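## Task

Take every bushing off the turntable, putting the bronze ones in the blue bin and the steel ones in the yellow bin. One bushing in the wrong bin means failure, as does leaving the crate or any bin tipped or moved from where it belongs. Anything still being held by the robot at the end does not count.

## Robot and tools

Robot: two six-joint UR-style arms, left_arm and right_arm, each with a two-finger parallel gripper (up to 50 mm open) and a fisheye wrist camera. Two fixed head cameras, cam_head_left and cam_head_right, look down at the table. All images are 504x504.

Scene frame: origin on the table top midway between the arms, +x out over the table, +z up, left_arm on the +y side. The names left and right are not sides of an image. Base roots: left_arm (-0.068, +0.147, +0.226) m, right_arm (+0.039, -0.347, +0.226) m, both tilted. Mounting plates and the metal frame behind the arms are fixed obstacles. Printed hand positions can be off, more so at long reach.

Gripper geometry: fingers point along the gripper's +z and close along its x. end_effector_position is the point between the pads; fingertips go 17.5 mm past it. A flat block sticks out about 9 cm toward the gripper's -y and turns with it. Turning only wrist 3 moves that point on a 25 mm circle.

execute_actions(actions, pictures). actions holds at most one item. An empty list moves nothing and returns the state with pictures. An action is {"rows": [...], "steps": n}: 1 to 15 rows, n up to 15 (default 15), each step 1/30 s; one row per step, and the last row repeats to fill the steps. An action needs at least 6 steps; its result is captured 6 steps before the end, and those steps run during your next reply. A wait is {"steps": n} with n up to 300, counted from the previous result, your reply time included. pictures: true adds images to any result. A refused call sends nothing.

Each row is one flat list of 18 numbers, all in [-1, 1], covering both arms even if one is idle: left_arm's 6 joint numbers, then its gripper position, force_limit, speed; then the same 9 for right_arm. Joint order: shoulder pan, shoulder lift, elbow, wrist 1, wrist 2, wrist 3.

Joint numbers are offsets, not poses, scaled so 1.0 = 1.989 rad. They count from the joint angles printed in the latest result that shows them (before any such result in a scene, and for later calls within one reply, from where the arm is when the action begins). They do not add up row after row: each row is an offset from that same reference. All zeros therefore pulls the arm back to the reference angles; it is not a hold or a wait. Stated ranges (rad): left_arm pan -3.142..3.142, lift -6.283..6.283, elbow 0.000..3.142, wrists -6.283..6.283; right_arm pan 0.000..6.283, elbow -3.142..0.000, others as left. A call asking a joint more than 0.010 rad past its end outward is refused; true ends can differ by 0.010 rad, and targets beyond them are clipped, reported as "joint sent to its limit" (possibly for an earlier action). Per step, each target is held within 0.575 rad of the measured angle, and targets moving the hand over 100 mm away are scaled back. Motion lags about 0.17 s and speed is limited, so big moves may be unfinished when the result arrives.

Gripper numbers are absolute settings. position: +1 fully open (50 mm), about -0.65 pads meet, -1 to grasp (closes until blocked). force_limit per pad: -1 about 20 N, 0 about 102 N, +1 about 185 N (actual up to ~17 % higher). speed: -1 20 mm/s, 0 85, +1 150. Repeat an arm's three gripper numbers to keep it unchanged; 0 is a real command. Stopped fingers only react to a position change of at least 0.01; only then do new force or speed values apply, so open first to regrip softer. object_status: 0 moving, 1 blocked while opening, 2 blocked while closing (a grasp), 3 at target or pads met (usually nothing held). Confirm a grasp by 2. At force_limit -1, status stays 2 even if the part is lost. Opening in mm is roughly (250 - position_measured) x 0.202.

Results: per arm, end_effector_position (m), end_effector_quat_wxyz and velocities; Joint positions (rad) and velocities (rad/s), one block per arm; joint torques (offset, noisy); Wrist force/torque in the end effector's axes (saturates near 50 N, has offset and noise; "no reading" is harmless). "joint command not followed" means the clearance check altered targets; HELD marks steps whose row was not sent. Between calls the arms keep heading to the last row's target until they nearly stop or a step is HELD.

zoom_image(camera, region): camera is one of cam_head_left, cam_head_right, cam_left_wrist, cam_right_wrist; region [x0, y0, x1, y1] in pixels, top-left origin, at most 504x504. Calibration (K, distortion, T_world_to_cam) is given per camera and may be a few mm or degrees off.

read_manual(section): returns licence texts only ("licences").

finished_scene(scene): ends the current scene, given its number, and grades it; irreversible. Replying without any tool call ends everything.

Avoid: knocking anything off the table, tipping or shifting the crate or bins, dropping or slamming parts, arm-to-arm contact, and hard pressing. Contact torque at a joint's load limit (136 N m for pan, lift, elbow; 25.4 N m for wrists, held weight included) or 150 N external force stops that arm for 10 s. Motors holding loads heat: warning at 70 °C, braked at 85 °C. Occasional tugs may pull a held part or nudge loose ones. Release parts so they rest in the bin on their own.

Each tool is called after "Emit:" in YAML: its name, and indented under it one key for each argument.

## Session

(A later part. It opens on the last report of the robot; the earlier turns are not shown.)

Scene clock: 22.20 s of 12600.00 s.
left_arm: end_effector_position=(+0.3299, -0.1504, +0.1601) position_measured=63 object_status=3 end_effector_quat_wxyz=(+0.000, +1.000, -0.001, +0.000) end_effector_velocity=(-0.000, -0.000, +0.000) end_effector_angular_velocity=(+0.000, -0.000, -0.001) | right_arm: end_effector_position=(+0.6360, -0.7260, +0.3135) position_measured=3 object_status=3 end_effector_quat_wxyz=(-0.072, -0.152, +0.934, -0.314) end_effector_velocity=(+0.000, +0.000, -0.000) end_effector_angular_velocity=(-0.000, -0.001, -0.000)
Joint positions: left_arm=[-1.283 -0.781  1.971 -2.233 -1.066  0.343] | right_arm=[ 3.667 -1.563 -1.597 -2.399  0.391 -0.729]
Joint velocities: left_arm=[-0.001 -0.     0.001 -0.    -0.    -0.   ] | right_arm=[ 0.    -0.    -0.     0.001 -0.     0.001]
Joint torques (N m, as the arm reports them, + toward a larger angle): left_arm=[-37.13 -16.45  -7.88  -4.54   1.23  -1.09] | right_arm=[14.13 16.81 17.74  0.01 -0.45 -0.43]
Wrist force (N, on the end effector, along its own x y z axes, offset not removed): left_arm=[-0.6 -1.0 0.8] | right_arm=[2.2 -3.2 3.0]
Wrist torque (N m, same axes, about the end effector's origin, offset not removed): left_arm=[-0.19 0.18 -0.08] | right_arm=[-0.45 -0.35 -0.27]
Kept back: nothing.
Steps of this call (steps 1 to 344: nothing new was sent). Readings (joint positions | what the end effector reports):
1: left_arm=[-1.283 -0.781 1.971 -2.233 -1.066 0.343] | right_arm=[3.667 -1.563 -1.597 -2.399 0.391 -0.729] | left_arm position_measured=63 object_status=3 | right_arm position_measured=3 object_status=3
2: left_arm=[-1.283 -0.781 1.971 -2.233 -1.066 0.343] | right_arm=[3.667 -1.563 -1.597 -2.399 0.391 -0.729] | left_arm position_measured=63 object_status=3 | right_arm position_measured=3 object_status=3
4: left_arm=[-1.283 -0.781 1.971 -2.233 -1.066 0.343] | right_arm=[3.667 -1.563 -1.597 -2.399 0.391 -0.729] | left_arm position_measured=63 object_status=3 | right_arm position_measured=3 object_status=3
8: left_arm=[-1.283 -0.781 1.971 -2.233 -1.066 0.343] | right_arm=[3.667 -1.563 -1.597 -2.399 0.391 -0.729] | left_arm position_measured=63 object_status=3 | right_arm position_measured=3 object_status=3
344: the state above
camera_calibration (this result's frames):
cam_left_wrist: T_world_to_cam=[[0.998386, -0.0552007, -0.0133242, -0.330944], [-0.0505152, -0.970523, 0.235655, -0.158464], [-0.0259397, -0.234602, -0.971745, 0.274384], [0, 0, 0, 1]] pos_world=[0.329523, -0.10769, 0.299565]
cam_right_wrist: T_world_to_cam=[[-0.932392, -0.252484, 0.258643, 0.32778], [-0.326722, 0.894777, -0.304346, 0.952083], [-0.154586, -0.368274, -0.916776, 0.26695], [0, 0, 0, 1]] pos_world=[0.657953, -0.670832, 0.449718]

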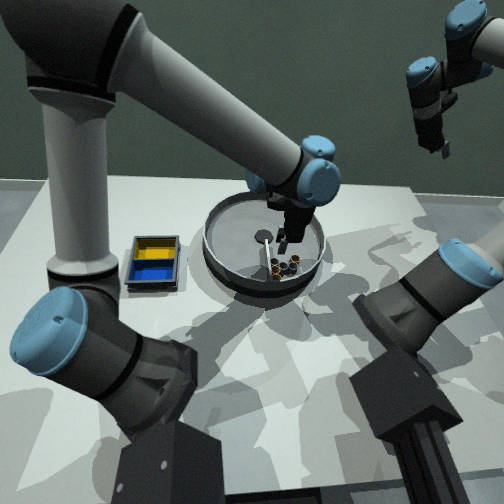

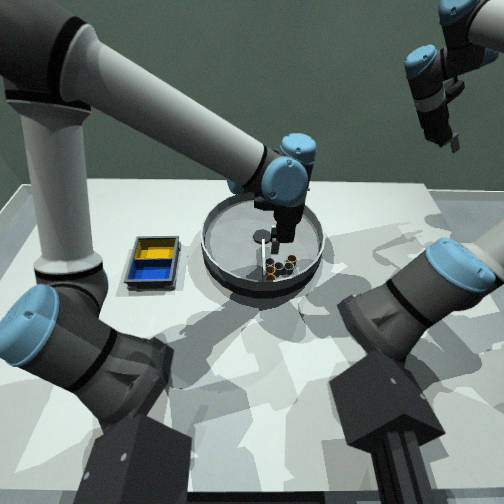

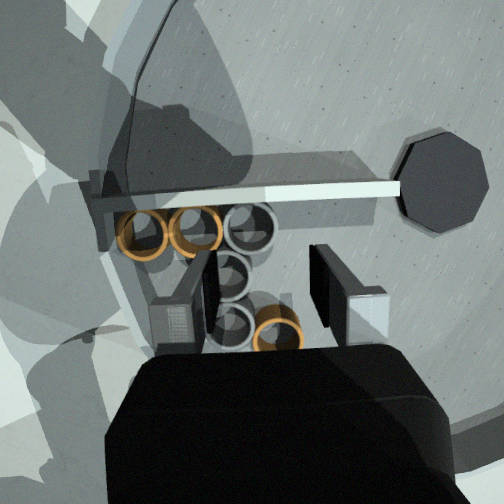

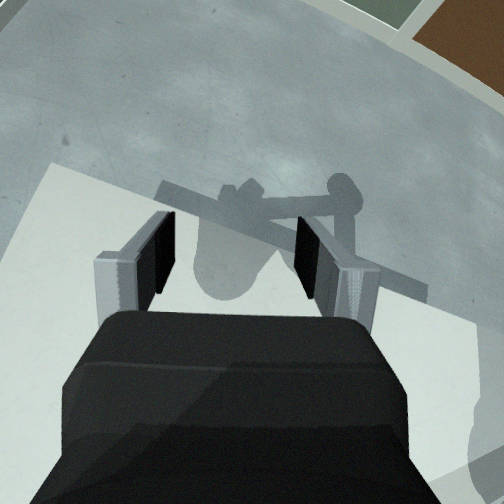

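Emit:
execute_actions:
  actions:
    - {"rows": [[0.0325,0.0757,-0.062,-0.0301,0.016,-0.757,0.75,-0.4,1,0,0,0,0,0,0,1,0,0]], "steps": 15}
  pictures: false

Emit:
execute_actions:
  actions:
    - {"steps": 18}
  pictures: true

Emit:
zoom_image:
  camera: "cam_left_wrist"
  region: [140, 140, 400, 360]

Scene clock: 24.57 s of 12600.00 s.
left_arm: end_effector_position=(+0.3458, -0.1830, +0.1245) position_measured=41 object_status=3 end_effector_quat_wxyz=(+0.001, +0.976, +0.216, +0.000) end_effector_velocity=(-0.019, -0.077, -0.071) end_effector_angular_velocity=(+0.008, +0.011, +2.421) | right_arm: end_effector_position=(+0.6360, -0.7260, +0.3135) position_measured=3 object_status=3 end_effector_quat_wxyz=(-0.072, -0.152, +0.934, -0.314) end_effector_velocity=(+0.000, -0.000, +0.000) end_effector_angular_velocity=(-0.000, -0.001, -0.000)
Joint positions: left_arm=[-1.229 -0.66   1.871 -2.283 -1.04  -0.038] | right_arm=[ 3.667 -1.563 -1.597 -2.399  0.391 -0.729]
Joint velocities: left_arm=[ 0.084  0.224 -0.176 -0.077  0.039 -2.343] | right_arm=[-0.  0.  0.  0. -0.  0.]
Joint torques (N m, as the arm reports them, + toward a larger angle): left_arm=[-26.79 -23.56 -27.81  -4.61   1.61  -8.68] | right_arm=[14.32 16.74 17.55  0.1  -0.36 -0.47]
Wrist force (N, on the end effector, along its own x y z axes, offset not removed): left_arm=[-1.5 -0.8 1.0] | right_arm=[-5.3 -0.6 0.2]
Wrist torque (N m, same axes, about the end effector's origin, offset not removed): left_arm=[-0.17 0.34 -0.03] | right_arm=[-0.15 1.06 0.27]
Steps of this call (steps 1 to 62: nothing new was sent; steps 63 to 71: the first 9 steps of this action). Readings (joint positions | what the end effector reports):
63: left_arm=[-1.283 -0.781 1.971 -2.233 -1.066 0.343] | right_arm=[3.667 -1.563 -1.597 -2.399 0.391 -0.729] | left_arm position_measured=57 object_status=0 | right_arm position_measured=3 object_status=3
64: left_arm=[-1.279 -0.777 1.967 -2.237 -1.064 0.339] | right_arm=[3.667 -1.563 -1.597 -2.399 0.391 -0.729] | left_arm position_measured=41 object_status=0 | right_arm position_measured=3 object_status=3
66: left_arm=[-1.258 -0.736 1.931 -2.257 -1.053 0.287] | right_arm=[3.667 -1.563 -1.597 -2.399 0.391 -0.729] | left_arm position_measured=41 object_status=0 | right_arm position_measured=3 object_status=3
70: left_arm=[-1.233 -0.668 1.878 -2.280 -1.041 0.040] | right_arm=[3.667 -1.563 -1.597 -2.399 0.391 -0.729] | left_arm position_measured=41 object_status=3 | right_arm position_measured=3 object_status=3
71: the state above

Scene clock: 25.17 s of 12600.00 s.
left_arm: end_effector_position=(+0.3358, -0.2113, +0.1154) position_measured=41 object_status=3 end_effector_quat_wxyz=(+0.000, +0.721, +0.693, +0.000) end_effector_velocity=(+0.000, -0.008, -0.000) end_effector_angular_velocity=(-0.001, -0.000, +0.295) | right_arm: end_effector_position=(+0.6360, -0.7260, +0.3135) position_measured=3 object_status=3 end_effector_quat_wxyz=(-0.072, -0.152, +0.934, -0.314) end_effector_velocity=(+0.000, +0.000, +0.000) end_effector_angular_velocity=(+0.001, -0.001, +0.000)
Joint positions: left_arm=[-1.219 -0.631  1.848 -2.293 -1.035 -1.124] | right_arm=[ 3.667 -1.563 -1.597 -2.399  0.391 -0.729]
Joint velocities: left_arm=[ 0.     0.002 -0.002 -0.001  0.001 -0.295] | right_arm=[ 0.001 -0.     0.001  0.     0.    -0.   ]
Joint torques (N m, as the arm reports them, + toward a larger angle): left_arm=[-25.95 -21.41 -30.68  -4.62   1.51  -1.56] | right_arm=[14.29 16.31 17.38  0.1  -0.53 -0.5 ]
Wrist force (N, on the end effector, along its own x y z axes, offset not removed): left_arm=[-1.0 -2.2 1.0] | right_arm=[-2.1 -2.2 -2.0]
Wrist torque (N m, same axes, about the end effector's origin, offset not removed): left_arm=[-0.37 0.27 -0.02] | right_arm=[-0.50 0.38 -0.02]
Kept back: nothing.
Steps of this call (steps 1 to 6: the last 6 steps of your previous action; steps 7 to 18: the robot went on to your last target). Readings (joint positions | what the end effector reports):
1: left_arm=[-1.227 -0.653 1.866 -2.285 -1.039 -0.119] | right_arm=[3.667 -1.563 -1.597 -2.399 0.391 -0.729] | left_arm position_measured=41 object_status=3 | right_arm position_measured=3 object_status=3
2: left_arm=[-1.225 -0.648 1.862 -2.287 -1.038 -0.202] | right_arm=[3.667 -1.563 -1.597 -2.399 0.391 -0.729] | left_arm position_measured=41 object_status=3 | right_arm position_measured=3 object_status=3
4: left_arm=[-1.222 -0.641 1.856 -2.289 -1.036 -0.368] | right_arm=[3.667 -1.563 -1.597 -2.399 0.391 -0.729] | left_arm position_measured=41 object_status=3 | right_arm position_measured=3 object_status=3
8: left_arm=[-1.220 -0.634 1.851 -2.291 -1.035 -0.699] | right_arm=[3.667 -1.563 -1.597 -2.399 0.391 -0.729] | left_arm position_measured=41 object_status=3 | right_arm position_measured=3 object_status=3
18: the state above
camera_calibration (this result's frames):
cam_left_wrist: T_world_to_cam=[[0.0939232, 0.995479, -0.014176, 0.184991], [0.967779, -0.0879498, 0.235943, -0.362285], [0.23363, -0.0358798, -0.971663, 0.171613], [0, 0, 0, 1]] pos_world=[0.293143, -0.20986, 0.254852]
cam_right_wrist: T_world_to_cam=[[-0.932392, -0.252484, 0.258643, 0.32778], [-0.326722, 0.894777, -0.304345, 0.952083], [-0.154586, -0.368274, -0.916776, 0.26695], [0, 0, 0, 1]] pos_world=[0.657953, -0.670832, 0.449718]

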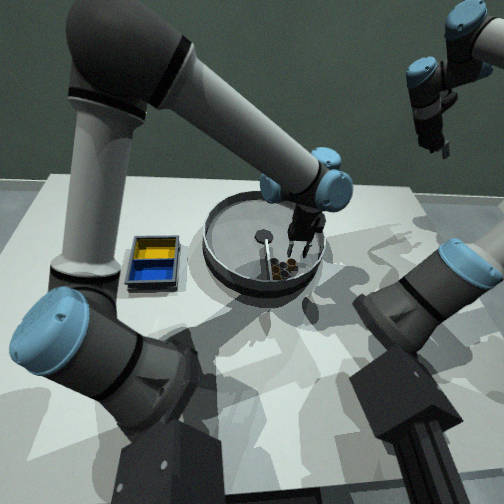

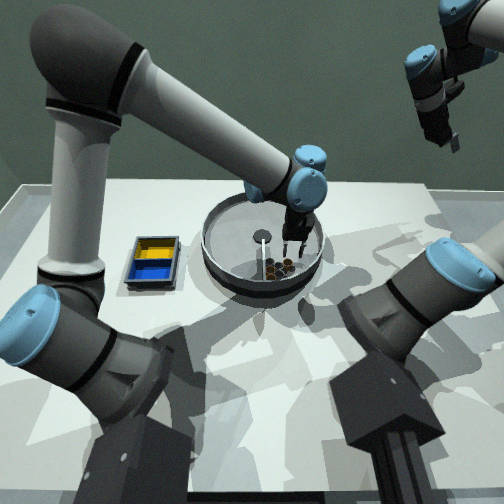

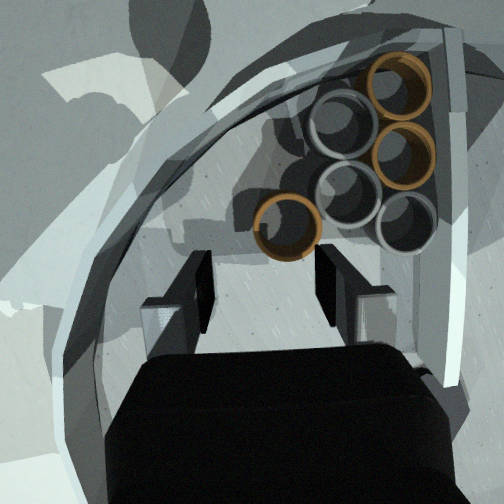

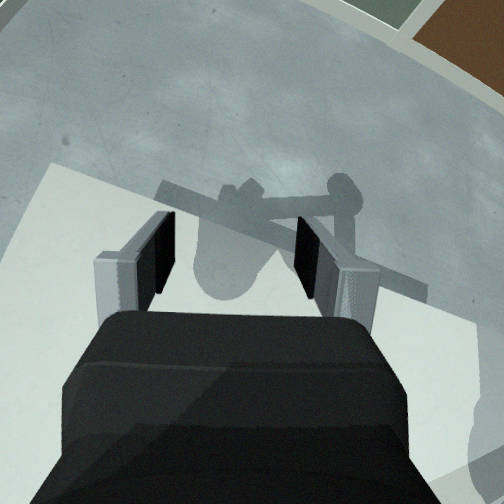

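Region (140, 140, 400, 360) of cam_left_wrist's 504x504 image, scaled by 1.938, with more detail than that image has; it fills the top 426 rows of this view, and the rest is white.

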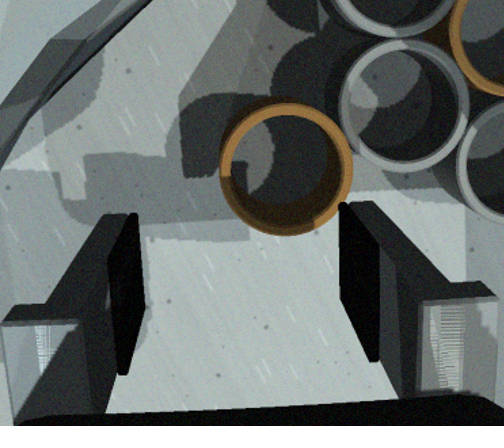

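Emit:
execute_actions:
  actions:
    - {"rows": [[-0.0219,-0.0369,0.084,-0.0356,-0.0104,-0.8316,0.75,-0.4,1,0,0,0,0,0,0,1,0,0]], "steps": 15}
  pictures: false

Emit:
execute_actions:
  actions:
    - {"steps": 20}
  pictures: true

Emit:
zoom_image:
  camera: "cam_left_wrist"
  region: [140, 140, 400, 360]

Scene clock: 31.00 s of 12600.00 s.
left_arm: end_effector_position=(+0.3024, -0.1938, +0.1167) position_measured=41 object_status=3 end_effector_quat_wxyz=(+0.002, +0.575, +0.818, -0.001) end_effector_velocity=(-0.049, +0.010, -0.013) end_effector_angular_velocity=(+0.025, +0.019, +2.269) | right_arm: end_effector_position=(+0.6360, -0.7260, +0.3135) position_measured=3 object_status=3 end_effector_quat_wxyz=(-0.072, -0.152, +0.934, -0.314) end_effector_velocity=(-0.000, -0.000, -0.000) end_effector_angular_velocity=(-0.000, -0.000, -0.001)
Joint positions: left_arm=[-1.255 -0.692  1.983 -2.351 -1.052 -1.543] | right_arm=[ 3.667 -1.563 -1.597 -2.399  0.391 -0.729]
Joint velocities: left_arm=[-0.055 -0.098  0.254 -0.093 -0.025 -2.342] | right_arm=[-0.     0.    -0.001  0.001 -0.     0.   ]
Joint torques (N m, as the arm reports them, + toward a larger angle): left_arm=[-37.54 -40.38  -9.53  -5.02  -2.14  -8.36] | right_arm=[13.82 16.92 17.18  0.04 -0.54 -0.46]
Wrist force (N, on the end effector, along its own x y z axes, offset not removed): left_arm=[0.3 -2.2 -0.1] | right_arm=[2.2 -2.0 -1.1]
Wrist torque (N m, same axes, about the end effector's origin, offset not removed): left_arm=[-0.32 0.20 -0.09] | right_arm=[-0.47 -0.38 -0.01]
Steps of this call (steps 1 to 30: the robot went on to your last target; steps 31 to 166: nothing new was sent; steps 167 to 175: the first 9 steps of this action). Readings (joint positions | what the end effector reports):
167: left_arm=[-1.219 -0.631 1.848 -2.293 -1.035 -1.162] | right_arm=[3.667 -1.563 -1.597 -2.399 0.391 -0.729] | left_arm position_measured=41 object_status=3 | right_arm position_measured=3 object_status=3
168: left_arm=[-1.222 -0.635 1.852 -2.297 -1.036 -1.166] | right_arm=[3.667 -1.563 -1.597 -2.399 0.391 -0.729] | left_arm position_measured=41 object_status=3 | right_arm position_measured=3 object_status=3
170: left_arm=[-1.236 -0.659 1.896 -2.320 -1.043 -1.218] | right_arm=[3.667 -1.563 -1.597 -2.399 0.391 -0.729] | left_arm position_measured=41 object_status=3 | right_arm position_measured=3 object_status=3
174: left_arm=[-1.253 -0.688 1.973 -2.348 -1.051 -1.465] | right_arm=[3.667 -1.563 -1.597 -2.399 0.391 -0.729] | left_arm position_measured=41 object_status=3 | right_arm position_measured=3 object_status=3
175: the state above

Scene clock: 31.67 s of 12600.00 s.
left_arm: end_effector_position=(+0.3163, -0.2020, +0.1149) position_measured=41 object_status=3 end_effector_quat_wxyz=(+0.000, +0.017, +1.000, +0.000) end_effector_velocity=(+0.006, +0.000, -0.000) end_effector_angular_velocity=(-0.000, +0.001, +0.248) | right_arm: end_effector_position=(+0.6360, -0.7260, +0.3135) position_measured=3 object_status=3 end_effector_quat_wxyz=(-0.072, -0.152, +0.934, -0.314) end_effector_velocity=(-0.000, -0.001, -0.000) end_effector_angular_velocity=(-0.000, +0.001, -0.002)
Joint positions: left_arm=[-1.262 -0.704  2.015 -2.363 -1.055 -2.745] | right_arm=[ 3.667 -1.563 -1.597 -2.399  0.391 -0.729]
Joint velocities: left_arm=[ 0.001 -0.     0.001 -0.001 -0.    -0.247] | right_arm=[-0.001  0.     0.    -0.     0.001  0.   ]
Joint torques (N m, as the arm reports them, + toward a larger angle): left_arm=[-37.71 -39.99  -5.49  -4.67  -2.05  -1.66] | right_arm=[14.13 16.84 16.55  0.06 -0.41 -0.37]
Wrist force (N, on the end effector, along its own x y z axes, offset not removed): left_arm=[-1.6 -1.8 -0.2] | right_arm=[-1.4 -0.9 0.3]
Wrist torque (N m, same axes, about the end effector's origin, offset not removed): left_arm=[-0.37 0.31 -0.07] | right_arm=[-0.21 0.26 -0.07]
Kept back: nothing.
Steps of this call (steps 1 to 6: the last 6 steps of your previous action; steps 7 to 20: the robot went on to your last target). Readings (joint positions | what the end effector reports):
1: left_arm=[-1.257 -0.695 1.990 -2.354 -1.053 -1.625] | right_arm=[3.667 -1.563 -1.597 -2.399 0.391 -0.729] | left_arm position_measured=41 object_status=3 | right_arm position_measured=3 object_status=3
2: left_arm=[-1.258 -0.697 1.996 -2.356 -1.053 -1.708] | right_arm=[3.667 -1.563 -1.597 -2.399 0.391 -0.729] | left_arm position_measured=41 object_status=3 | right_arm position_measured=3 object_status=3
4: left_arm=[-1.260 -0.700 2.004 -2.359 -1.054 -1.874] | right_arm=[3.667 -1.563 -1.597 -2.399 0.391 -0.729] | left_arm position_measured=41 object_status=3 | right_arm position_measured=3 object_status=3
8: left_arm=[-1.261 -0.703 2.011 -2.362 -1.055 -2.204] | right_arm=[3.667 -1.563 -1.597 -2.399 0.391 -0.729] | left_arm position_measured=41 object_status=3 | right_arm position_measured=3 object_status=3
20: the state above
camera_calibration (this result's frames):
cam_left_wrist: T_world_to_cam=[[-0.996059, 0.0875143, -0.0144191, 0.339002], [0.0816747, 0.968412, 0.235599, 0.151286], [0.0345819, 0.233493, -0.971743, 0.293468], [0, 0, 0, 1]] pos_world=[0.315161, -0.244697, 0.254421]
cam_right_wrist: T_world_to_cam=[[-0.932393, -0.252483, 0.258643, 0.32778], [-0.326722, 0.894777, -0.304346, 0.952083], [-0.154586, -0.368274, -0.916776, 0.26695], [0, 0, 0, 1]] pos_world=[0.657953, -0.670832, 0.449718]

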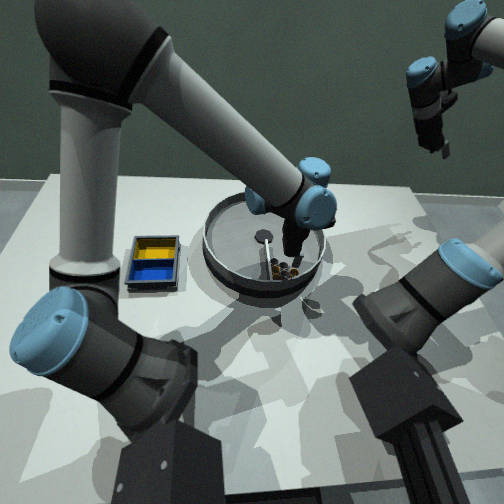

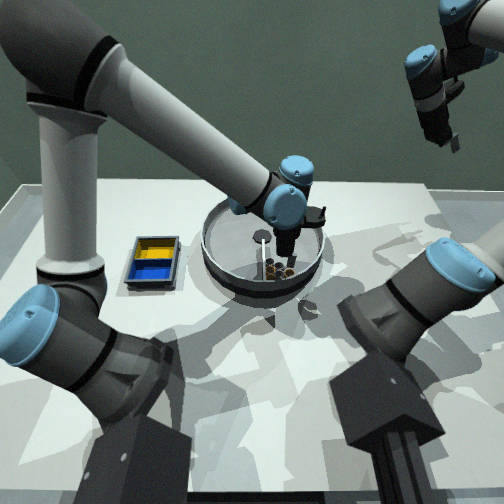

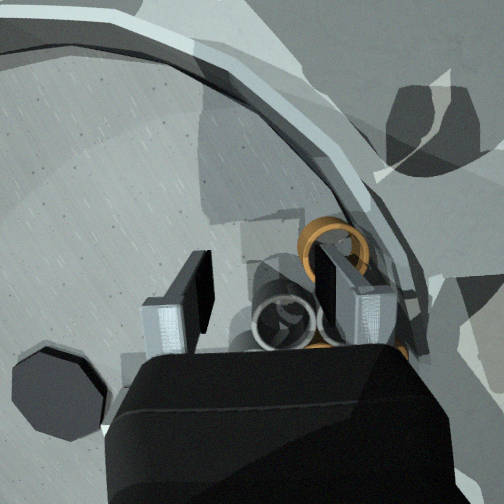

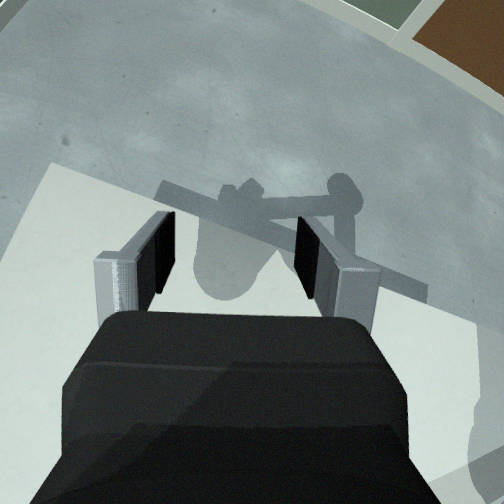

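Region (140, 140, 400, 360) of cam_left_wrist's 504x504 image, scaled by 1.938, with more detail than that image has; it fills the top 426 rows of this view, and the rest is white.

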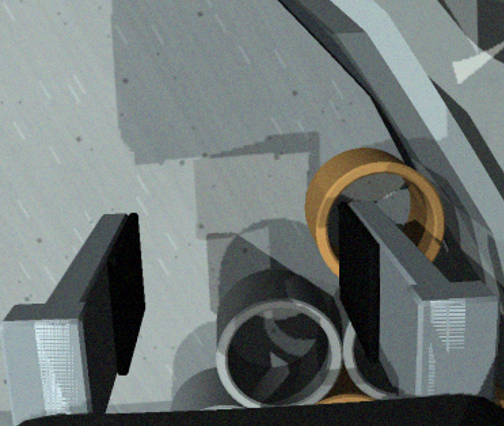

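Emit:
execute_actions:
  actions:
    - {"rows": [[-0.024,-0.09,0.045,0.057,-0.011,-0.041,0.75,-0.4,1,0,0,0,0,0,0,1,0,0]], "steps": 15}
  pictures: false

Emit:
execute_actions:
  actions:
    - {"steps": 12}
  pictures: true

Emit:
zoom_image:
  camera: "cam_left_wrist"
  region: [160, 100, 460, 360]

Scene clock: 32.53 s of 12600.00 s.
left_arm: end_effector_position=(+0.3053, -0.1674, +0.1563) position_measured=41 object_status=3 end_effector_quat_wxyz=(+0.001, +0.001, +1.000, +0.002) end_effector_velocity=(-0.010, +0.061, +0.079) end_effector_angular_velocity=(-0.022, -0.012, +0.016) | right_arm: end_effector_position=(+0.6360, -0.7260, +0.3135) position_measured=3 object_status=3 end_effector_quat_wxyz=(-0.072, -0.152, +0.934, -0.314) end_effector_velocity=(+0.000, -0.001, -0.000) end_effector_angular_velocity=(-0.001, -0.001, -0.001)
Joint positions: left_arm=[-1.302 -0.848  2.089 -2.271 -1.074 -2.819] | right_arm=[ 3.667 -1.563 -1.597 -2.399  0.391 -0.729]
Joint velocities: left_arm=[-0.061 -0.276  0.118  0.159 -0.027 -0.062] | right_arm=[-0.002  0.     0.     0.001 -0.001  0.   ]
Joint torques (N m, as the arm reports them, + toward a larger angle): left_arm=[-34.47 -31.81  -8.76  -0.18  -1.94  -1.1 ] | right_arm=[14.28 15.87 17.1   0.07 -0.4  -0.48]
Wrist force (N, on the end effector, along its own x y z axes, offset not removed): left_arm=[-1.7 -1.1 -0.3] | right_arm=[1.0 -2.2 4.2]
Wrist torque (N m, same axes, about the end effector's origin, offset not removed): left_arm=[-0.28 0.45 -0.03] | right_arm=[-0.37 0.23 0.18]
Steps of this call (steps 1 to 17: the robot went on to your last target; steps 18 to 26: the first 9 steps of this action). Readings (joint positions | what the end effector reports):
18: left_arm=[-1.262 -0.704 2.016 -2.363 -1.055 -2.777] | right_arm=[3.667 -1.563 -1.597 -2.399 0.391 -0.729] | left_arm position_measured=41 object_status=3 | right_arm position_measured=3 object_status=3
19: left_arm=[-1.266 -0.709 2.020 -2.360 -1.057 -2.781] | right_arm=[3.667 -1.563 -1.597 -2.399 0.391 -0.729] | left_arm position_measured=41 object_status=3 | right_arm position_measured=3 object_status=3
21: left_arm=[-1.282 -0.754 2.048 -2.325 -1.065 -2.797] | right_arm=[3.667 -1.563 -1.597 -2.399 0.391 -0.729] | left_arm position_measured=41 object_status=3 | right_arm position_measured=3 object_status=3
25: left_arm=[-1.300 -0.837 2.085 -2.277 -1.073 -2.816] | right_arm=[3.667 -1.563 -1.597 -2.399 0.391 -0.729] | left_arm position_measured=41 object_status=3 | right_arm position_measured=3 object_status=3
26: the state above

Scene clock: 32.93 s of 12600.00 s.
left_arm: end_effector_position=(+0.3038, -0.1596, +0.1657) position_measured=41 object_status=3 end_effector_quat_wxyz=(+0.001, -0.000, +1.000, +0.001) end_effector_velocity=(-0.000, +0.002, +0.004) end_effector_angular_velocity=(-0.002, -0.001, +0.000) | right_arm: end_effector_position=(+0.6360, -0.7260, +0.3135) position_measured=3 object_status=3 end_effector_quat_wxyz=(-0.072, -0.152, +0.934, -0.314) end_effector_velocity=(-0.000, +0.000, +0.000) end_effector_angular_velocity=(+0.000, +0.000, -0.001)
Joint positions: left_arm=[-1.31  -0.882  2.104 -2.251 -1.077 -2.826] | right_arm=[ 3.667 -1.563 -1.597 -2.399  0.391 -0.729]
Joint velocities: left_arm=[-0.003 -0.012  0.005  0.007 -0.001 -0.002] | right_arm=[ 0.    -0.     0.001 -0.     0.001  0.   ]
Joint torques (N m, as the arm reports them, + toward a larger angle): left_arm=[-34.26 -33.69  -7.6   -0.42  -2.07  -1.2 ] | right_arm=[14.49 17.1  16.84  0.05 -0.48 -0.34]
Wrist force (N, on the end effector, along its own x y z axes, offset not removed): left_arm=[-1.6 -2.7 0.2] | right_arm=[0.0 4.1 2.5]
Wrist torque (N m, same axes, about the end effector's origin, offset not removed): left_arm=[-0.52 0.40 -0.02] | right_arm=[0.81 0.09 0.11]
Kept back: nothing.
Steps of this call (steps 1 to 6: the last 6 steps of your previous action; steps 7 to 12: the robot went on to your last target). Readings (joint positions | what the end effector reports):
1: left_arm=[-1.304 -0.856 2.093 -2.266 -1.074 -2.820] | right_arm=[3.667 -1.563 -1.597 -2.399 0.391 -0.729] | left_arm position_measured=41 object_status=3 | right_arm position_measured=3 object_status=3
2: left_arm=[-1.305 -0.862 2.095 -2.262 -1.075 -2.822] | right_arm=[3.667 -1.563 -1.597 -2.399 0.391 -0.729] | left_arm position_measured=41 object_status=3 | right_arm position_measured=3 object_status=3
4: left_arm=[-1.307 -0.871 2.099 -2.257 -1.076 -2.824] | right_arm=[3.667 -1.563 -1.597 -2.399 0.391 -0.729] | left_arm position_measured=41 object_status=3 | right_arm position_measured=3 object_status=3
8: left_arm=[-1.309 -0.879 2.103 -2.253 -1.077 -2.826] | right_arm=[3.667 -1.563 -1.597 -2.399 0.391 -0.729] | left_arm position_measured=41 object_status=3 | right_arm position_measured=3 object_status=3
12: the state above
camera_calibration (this result's frames):
cam_left_wrist: T_world_to_cam=[[-0.998424, 0.0537652, -0.0160766, 0.31916], [0.0484228, 0.970203, 0.237404, 0.109305], [0.0283616, 0.236252, -0.971278, 0.335626], [0, 0, 0, 1]] pos_world=[0.303846, -0.2025, 0.305167]
cam_right_wrist: T_world_to_cam=[[-0.932393, -0.252484, 0.258643, 0.32778], [-0.326722, 0.894777, -0.304346, 0.952083], [-0.154586, -0.368274, -0.916776, 0.26695], [0, 0, 0, 1]] pos_world=[0.657953, -0.670832, 0.449718]

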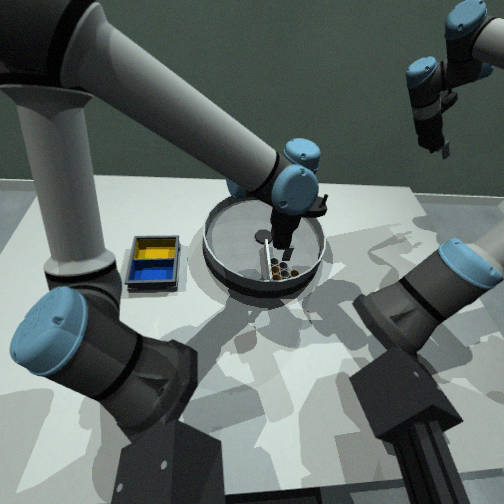

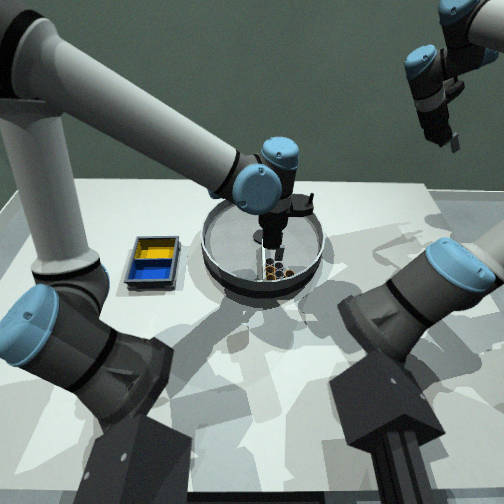

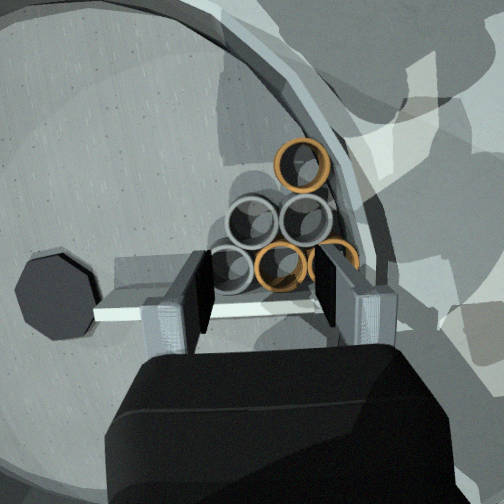

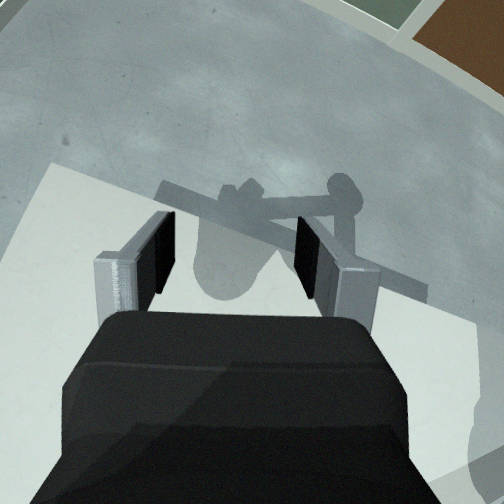

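Region (160, 100, 460, 360) of cam_left_wrist's 504x504 image, scaled by 1.680, with more detail than that image has; it fills the top 437 rows of this view, and the rest is white.

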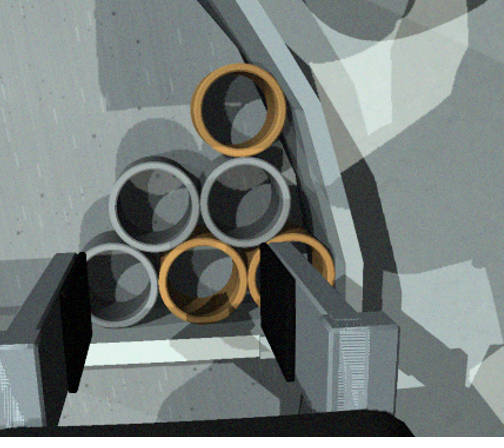

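Emit:
execute_actions:
  actions:
    - {"rows": [[0.012,0.02,0.02,-0.11,-0.027,-0.3,-0.1,-0.4,1,0,0,0,0,0,0,1,0,0],[0.024,0.045,0.042,-0.23,-0.055,-0.6,-0.1,-0.4,1,0,0,0,0,0,0,1,0,0],[0.036,0.07,0.063,-0.34,-0.082,-0.9,-0.1,-0.4,1,0,0,0,0,0,0,1,0,0],[0.0485,0.0967,0.0838,-0.4546,-0.1097,-0.995,-0.1,-0.4,1,0,0,0,0,0,0,1,0,0]], "steps": 15}
  pictures: false

Emit:
execute_actions:
  actions:
    - {"steps": 14}
  pictures: false

Scene clock: 55.40 s of 12600.00 s.
left_arm: end_effector_position=(+0.2654, -0.1600, +0.1080) position_measured=167 object_status=3 end_effector_quat_wxyz=(-0.061, -0.124, +0.990, -0.017) end_effector_velocity=(+0.000, +0.000, +0.000) end_effector_angular_velocity=(+0.000, -0.000, -0.000) | right_arm: end_effector_position=(+0.6360, -0.7260, +0.3135) position_measured=3 object_status=3 end_effector_quat_wxyz=(-0.072, -0.152, +0.934, -0.314) end_effector_velocity=(+0.000, -0.000, +0.000) end_effector_angular_velocity=(+0.000, -0.001, -0.001)
Joint positions: left_arm=[-1.261 -0.792  2.188 -2.453 -1.182 -3.025] | right_arm=[ 3.667 -1.563 -1.597 -2.399  0.391 -0.729]
Joint velocities: left_arm=[ 0.    -0.    -0.     0.     0.     0.001] | right_arm=[-0.     0.     0.     0.001  0.     0.001]
Joint torques (N m, as the arm reports them, + toward a larger angle): left_arm=[-27.32 -24.44 -15.97  -2.51  -0.53   0.09] | right_arm=[14.83 16.06 16.55  0.48 -0.38 -0.19]
Wrist force (N, on the end effector, along its own x y z axes, offset not removed): left_arm=[2.5 0.4 -29.4] | right_arm=[3.3 0.1 1.3]
Wrist torque (N m, same axes, about the end effector's origin, offset not removed): left_arm=[-0.74 0.69 -0.09] | right_arm=[0.04 -0.53 -0.09]
FORCE FAULT: contact force on the left arm reached its limit, and that arm stopped for 10 seconds. The contact can be on any part of that arm, not only on its tool. That arm's remaining commands of this call were not run. That arm holds still and accepts commands again. Move the arm away from the contact; if what it grips holds it there, let go first. Pushing or pulling that hard again can fault the arm again.
Kept back: nothing.
The stop of the left arm began at step 374 of this call (marked STOPPED below). From that step on that arm followed nothing that you had sent. 8 of its steps, steps kept back included, did not run and will not run. The other arm was sent all steps of this action in this call, none kept back. Nothing is kept back now, and the robot has no last target.
Steps of this call (steps 1 to 30: the robot went on to your last target; steps 31 to 366: nothing new was sent; steps 367 to 375: the first 9 steps of this action; steps 376 to 381: the last 6 steps of this action, not kept back; steps 382 to 674: the stop continued). Readings (joint positions | what the end effector reports):
367: left_arm=[-1.310 -0.883 2.105 -2.250 -1.077 -2.827] | right_arm=[3.667 -1.563 -1.597 -2.399 0.391 -0.729] | left_arm position_measured=47 object_status=0 | right_arm position_measured=3 object_status=3
368: left_arm=[-1.308 -0.880 2.108 -2.254 -1.081 -2.831] | right_arm=[3.667 -1.563 -1.597 -2.399 0.391 -0.729] | left_arm position_measured=72 object_status=0 | right_arm position_measured=3 object_status=3
370: left_arm=[-1.292 -0.853 2.133 -2.306 -1.113 -2.883] | right_arm=[3.667 -1.563 -1.597 -2.399 0.391 -0.729] | left_arm position_measured=121 object_status=0 | right_arm position_measured=3 object_status=3
374: left_arm=[-1.261 -0.791 2.188 -2.452 -1.182 -3.025] | right_arm=[3.667 -1.563 -1.597 -2.399 0.391 -0.729] | left_arm position_measured=167 object_status=0 | right_arm position_measured=3 object_status=3 STOPPED (the left arm)
674: the state above

Scene clock: 55.43 s of 12600.00 s.
left_arm: end_effector_position=(+0.2654, -0.1600, +0.1080) position_measured=167 object_status=3 end_effector_quat_wxyz=(-0.061, -0.124, +0.990, -0.017) end_effector_velocity=(+0.001, -0.001, +0.000) end_effector_angular_velocity=(-0.001, -0.000, +0.002) | right_arm: end_effector_position=(+0.6360, -0.7260, +0.3135) position_measured=3 object_status=3 end_effector_quat_wxyz=(-0.072, -0.152, +0.934, -0.314) end_effector_velocity=(+0.000, +0.000, -0.000) end_effector_angular_velocity=(+0.000, -0.001, +0.001)
Joint positions: left_arm=[-1.261 -0.792  2.188 -2.453 -1.182 -3.025] | right_arm=[ 3.667 -1.563 -1.597 -2.399  0.391 -0.729]
Joint velocities: left_arm=[ 0.     0.    -0.001 -0.001  0.    -0.001] | right_arm=[ 0.001  0.    -0.001  0.001 -0.    -0.001]
Joint torques (N m, as the arm reports them, + toward a larger angle): left_arm=[-27.33 -23.97 -16.51  -2.62  -0.63   0.1 ] | right_arm=[14.69 15.84 17.12  0.57 -0.42 -0.13]
Wrist force (N, on the end effector, along its own x y z axes, offset not removed): left_arm=[2.1 1.2 -28.5] | right_arm=[-2.3 2.5 5.0]
Wrist torque (N m, same axes, about the end effector's origin, offset not removed): left_arm=[-0.55 0.75 -0.06] | right_arm=[0.72 0.34 0.06]
Kept back: nothing.
A stop began in an earlier call of the same reply, so what this call sent did not run. Send another action.
Steps of this call (step 1: nothing new was sent). Readings (joint positions | what the end effector reports):
1: the state above

Emit:
execute_actions:
  actions:
    - {"rows": [[-0.006,-0.012,-0.01,0.025,0.013,0.025,-0.1,-0.4,1,0,0,0,0,0,0,1,0,0],[-0.012,-0.024,-0.02,0.05,0.026,0.05,-0.1,-0.4,1,0,0,0,0,0,0,1,0,0],[-0.018,-0.036,-0.03,0.075,0.04,0.075,-0.1,-0.4,1,0,0,0,0,0,0,1,0,0],[-0.0246,-0.0458,-0.0417,0.102,0.0528,0.0995,-0.1,-0.4,1,0,0,0,0,0,0,1,0,0]], "steps": 12}
  pictures: false

Emit:
execute_actions:
  actions:
    - {"steps": 10}
  pictures: true

Scene clock: 55.93 s of 12600.00 s.
left_arm: end_effector_position=(+0.2848, -0.1623, +0.1351) position_measured=167 object_status=3 end_effector_quat_wxyz=(-0.031, -0.072, +0.997, -0.014) end_effector_velocity=(+0.150, +0.005, +0.227) end_effector_angular_velocity=(+0.159, -0.495, -1.004) | right_arm: end_effector_position=(+0.6360, -0.7260, +0.3135) position_measured=3 object_status=3 end_effector_quat_wxyz=(-0.072, -0.152, +0.934, -0.314) end_effector_velocity=(+0.000, +0.000, -0.000) end_effector_angular_velocity=(-0.000, +0.000, +0.001)
Joint positions: left_arm=[-1.284 -0.835  2.149 -2.367 -1.134 -2.939] | right_arm=[ 3.667 -1.563 -1.597 -2.399  0.391 -0.729]
Joint velocities: left_arm=[-0.19  -0.358 -0.334  0.824  0.416  0.802] | right_arm=[-0.    -0.001  0.    -0.    -0.001 -0.001]
Joint torques (N m, as the arm reports them, + toward a larger angle): left_arm=[-33.07 -29.72 -23.43   2.44   2.24   3.28] | right_arm=[15.5  15.84 16.47  0.57 -0.4  -0.02]
Wrist force (N, on the end effector, along its own x y z axes, offset not removed): left_arm=[-1.9 -2.7 -1.9] | right_arm=[1.0 -1.5 0.5]
Wrist torque (N m, same axes, about the end effector's origin, offset not removed): left_arm=[-0.52 0.37 -0.07] | right_arm=[-0.27 -0.18 0.19]
Steps of this call (steps 1 to 9: nothing new was sent; steps 10 to 15: the first 6 steps of this action). Readings (joint positions | what the end effector reports):
10: left_arm=[-1.261 -0.792 2.187 -2.453 -1.182 -3.025] | right_arm=[3.667 -1.563 -1.597 -2.399 0.391 -0.729] | left_arm position_measured=167 object_status=3 | right_arm position_measured=3 object_status=3
11: left_arm=[-1.262 -0.794 2.186 -2.449 -1.180 -3.021] | right_arm=[3.667 -1.563 -1.597 -2.399 0.391 -0.729] | left_arm position_measured=167 object_status=3 | right_arm position_measured=3 object_status=3
13: left_arm=[-1.270 -0.810 2.172 -2.420 -1.163 -2.992] | right_arm=[3.667 -1.563 -1.597 -2.399 0.391 -0.729] | left_arm position_measured=167 object_status=3 | right_arm position_measured=3 object_status=3
15: the state above

Scene clock: 56.27 s of 12600.00 s.
left_arm: end_effector_position=(+0.3023, -0.1596, +0.1636) position_measured=167 object_status=3 end_effector_quat_wxyz=(-0.001, -0.006, +1.000, -0.000) end_effector_velocity=(+0.012, +0.001, +0.020) end_effector_angular_velocity=(+0.016, -0.038, -0.081) | right_arm: end_effector_position=(+0.6360, -0.7260, +0.3135) position_measured=3 object_status=3 end_effector_quat_wxyz=(-0.072, -0.152, +0.934, -0.314) end_effector_velocity=(+0.000, -0.000, -0.000) end_effector_angular_velocity=(-0.001, +0.001, +0.001)
Joint positions: left_arm=[-1.308 -0.879  2.108 -2.259 -1.082 -2.835] | right_arm=[ 3.667 -1.563 -1.597 -2.399  0.391 -0.729]
Joint velocities: left_arm=[-0.015 -0.028 -0.028  0.067  0.033  0.064] | right_arm=[-0.001 -0.001  0.    -0.    -0.    -0.001]
Joint torques (N m, as the arm reports them, + toward a larger angle): left_arm=[-34.92 -32.37 -30.65  -0.38   1.5    1.34] | right_arm=[14.74 16.1  17.21  0.69 -0.47  0.01]
Wrist force (N, on the end effector, along its own x y z axes, offset not removed): left_arm=[-2.6 -2.2 0.7] | right_arm=[0.0 -1.7 0.4]
Wrist torque (N m, same axes, about the end effector's origin, offset not removed): left_arm=[-0.37 0.47 -0.02] | right_arm=[-0.54 -0.07 0.18]
Kept back: nothing.
Steps of this call (steps 1 to 6: the last 6 steps of your previous action; steps 7 to 10: the robot went on to your last target). Readings (joint positions | what the end effector reports):
1: left_arm=[-1.290 -0.846 2.139 -2.341 -1.121 -2.914] | right_arm=[3.667 -1.563 -1.597 -2.399 0.391 -0.729] | left_arm position_measured=167 object_status=3 | right_arm position_measured=3 object_status=3
2: left_arm=[-1.294 -0.854 2.132 -2.320 -1.111 -2.894] | right_arm=[3.667 -1.563 -1.597 -2.399 0.391 -0.729] | left_arm position_measured=167 object_status=3 | right_arm position_measured=3 object_status=3
4: left_arm=[-1.301 -0.866 2.121 -2.292 -1.098 -2.867] | right_arm=[3.667 -1.563 -1.597 -2.399 0.391 -0.729] | left_arm position_measured=167 object_status=3 | right_arm position_measured=3 object_status=3
8: left_arm=[-1.307 -0.877 2.110 -2.265 -1.085 -2.841] | right_arm=[3.667 -1.563 -1.597 -2.399 0.391 -0.729] | left_arm position_measured=167 object_status=3 | right_arm position_measured=3 object_status=3
10: the state above
camera_calibration (this result's frames):
cam_left_wrist: T_world_to_cam=[[-0.999019, 0.0428475, -0.0112054, 0.315219], [0.039021, 0.971234, 0.234908, 0.113284], [0.0209483, 0.23424, -0.971953, 0.33565], [0, 0, 0, 1]] pos_world=[0.303458, -0.202155, 0.303157]
cam_right_wrist: T_world_to_cam=[[-0.932392, -0.252484, 0.258643, 0.32778], [-0.326723, 0.894777, -0.304346, 0.952083], [-0.154586, -0.368274, -0.916776, 0.26695], [0, 0, 0, 1]] pos_world=[0.657953, -0.670832, 0.449718]

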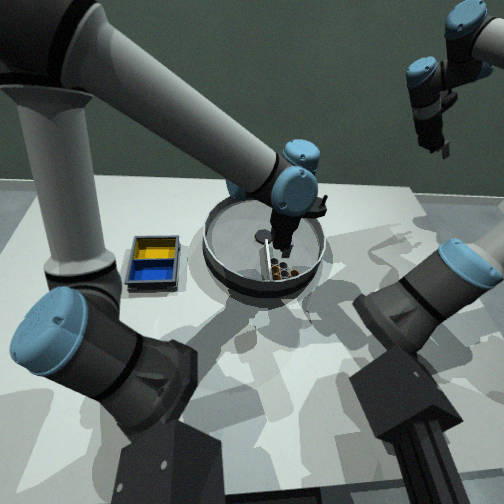

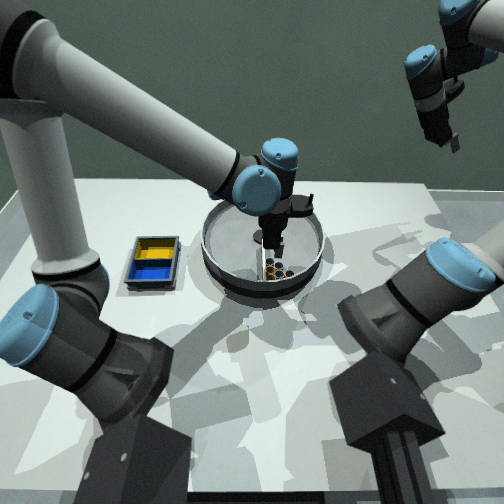

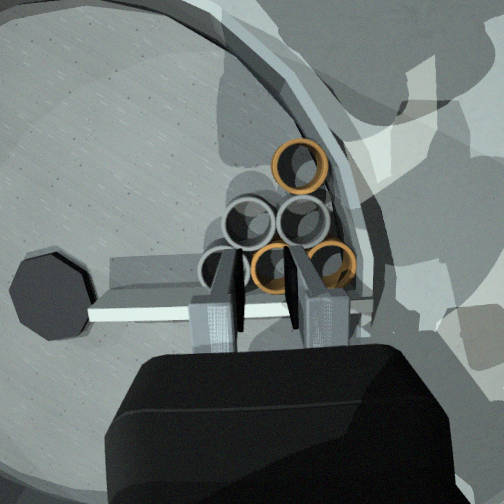

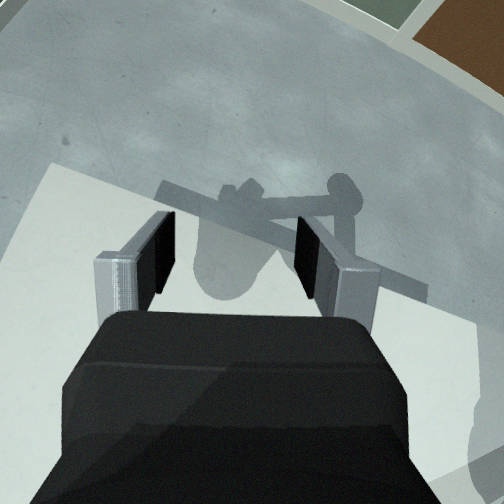

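Emit:
execute_actions:
  actions:
    - {"rows": [[0,0,0,-0.369,-0.107,-0.995,-0.1,-0.4,1,0,0,0,0,0,0,1,0,0]], "steps": 15}
  pictures: false

Emit:
execute_actions:
  actions:
    - {"steps": 14}
  pictures: false

Scene clock: 57.80 s of 12600.00 s.
left_arm: end_effector_position=(+0.3251, -0.2318, +0.2133) position_measured=167 object_status=3 end_effector_quat_wxyz=(-0.040, -0.229, +0.960, -0.154) end_effector_velocity=(+0.186, -0.285, +0.285) end_effector_angular_velocity=(-1.499, +0.418, +2.254) | right_arm: end_effector_position=(+0.6360, -0.7260, +0.3135) position_measured=3 object_status=3 end_effector_quat_wxyz=(-0.072, -0.152, +0.934, -0.314) end_effector_velocity=(+0.000, +0.000, +0.000) end_effector_angular_velocity=(+0.000, -0.001, -0.000)
Joint positions: left_arm=[-1.309 -0.881  2.107 -2.579 -1.206 -3.157] | right_arm=[ 3.667 -1.563 -1.597 -2.399  0.391 -0.729]
Joint velocities: left_arm=[ 0.003  0.006  0.007 -1.615 -0.382 -1.689] | right_arm=[ 0.     0.     0.001 -0.     0.    -0.   ]
Joint torques (N m, as the arm reports them, + toward a larger angle): left_arm=[-20.89 -13.03  -8.54  -9.2   -3.86  -6.58] | right_arm=[14.44 15.98 17.02  0.71 -0.46 -0.05]
Wrist force (N, on the end effector, along its own x y z axes, offset not removed): left_arm=[-0.6 -1.3 0.4] | right_arm=[-1.6 -2.0 3.3]
Wrist torque (N m, same axes, about the end effector's origin, offset not removed): left_arm=[-0.16 0.23 -0.08] | right_arm=[-0.30 0.45 0.28]
Steps of this call (steps 1 to 30: the robot went on to your last target; steps 31 to 37: nothing new was sent; steps 38 to 46: the first 9 steps of this action). Readings (joint positions | what the end effector reports):
38: left_arm=[-1.310 -0.883 2.105 -2.250 -1.077 -2.827] | right_arm=[3.667 -1.563 -1.597 -2.399 0.391 -0.729] | left_arm position_measured=167 object_status=3 | right_arm position_measured=3 object_status=3
39: left_arm=[-1.310 -0.883 2.105 -2.254 -1.081 -2.831] | right_arm=[3.667 -1.563 -1.597 -2.399 0.391 -0.729] | left_arm position_measured=167 object_status=3 | right_arm position_measured=3 object_status=3
41: left_arm=[-1.309 -0.882 2.105 -2.306 -1.121 -2.883] | right_arm=[3.667 -1.563 -1.597 -2.399 0.391 -0.729] | left_arm position_measured=167 object_status=3 | right_arm position_measured=3 object_status=3
45: left_arm=[-1.309 -0.881 2.106 -2.523 -1.193 -3.101] | right_arm=[3.667 -1.563 -1.597 -2.399 0.391 -0.729] | left_arm position_measured=167 object_status=3 | right_arm position_measured=3 object_status=3
46: the state above

Scene clock: 58.27 s of 12600.00 s.
left_arm: end_effector_position=(+0.3775, -0.2699, +0.2851) position_measured=167 object_status=3 end_effector_quat_wxyz=(-0.218, -0.711, +0.615, -0.262) end_effector_velocity=(+0.005, +0.034, -0.013) end_effector_angular_velocity=(-0.357, +1.516, +1.901) | right_arm: end_effector_position=(+0.6360, -0.7260, +0.3135) position_measured=3 object_status=3 end_effector_quat_wxyz=(-0.072, -0.152, +0.934, -0.314) end_effector_velocity=(+0.000, +0.000, +0.000) end_effector_angular_velocity=(+0.000, -0.001, -0.000)
Joint positions: left_arm=[-1.308 -0.879  2.108 -2.978 -1.291 -4.258] | right_arm=[ 3.667 -1.563 -1.597 -2.399  0.391 -0.729]
Joint velocities: left_arm=[-0.     0.001  0.001 -0.112 -0.023 -2.425] | right_arm=[ 0.001  0.     0.    -0.     0.     0.   ]
Joint torques (N m, as the arm reports them, + toward a larger angle): left_arm=[-20.98 -12.94  -8.08  -5.49  -2.74  -8.13] | right_arm=[14.77 16.18 16.97  0.62 -0.46 -0.14]
Wrist force (N, on the end effector, along its own x y z axes, offset not removed): left_arm=[-0.9 -0.3 0.6] | right_arm=[3.3 0.8 -0.1]
Wrist torque (N m, same axes, about the end effector's origin, offset not removed): left_arm=[-0.08 0.30 -0.08] | right_arm=[0.08 -0.49 0.02]
Kept back: nothing.
Steps of this call (steps 1 to 6: the last 6 steps of your previous action; steps 7 to 14: the robot went on to your last target). Readings (joint positions | what the end effector reports):
1: left_arm=[-1.309 -0.881 2.107 -2.634 -1.219 -3.217] | right_arm=[3.667 -1.563 -1.597 -2.399 0.391 -0.729] | left_arm position_measured=167 object_status=3 | right_arm position_measured=3 object_status=3
2: left_arm=[-1.309 -0.880 2.107 -2.690 -1.232 -3.283] | right_arm=[3.667 -1.563 -1.597 -2.399 0.391 -0.729] | left_arm position_measured=167 object_status=3 | right_arm position_measured=3 object_status=3
4: left_arm=[-1.308 -0.880 2.107 -2.797 -1.255 -3.433] | right_arm=[3.667 -1.563 -1.597 -2.399 0.391 -0.729] | left_arm position_measured=167 object_status=3 | right_arm position_measured=3 object_status=3
8: left_arm=[-1.308 -0.880 2.108 -2.923 -1.281 -3.762] | right_arm=[3.667 -1.563 -1.597 -2.399 0.391 -0.729] | left_arm position_measured=167 object_status=3 | right_arm position_measured=3 object_status=3
14: the state above


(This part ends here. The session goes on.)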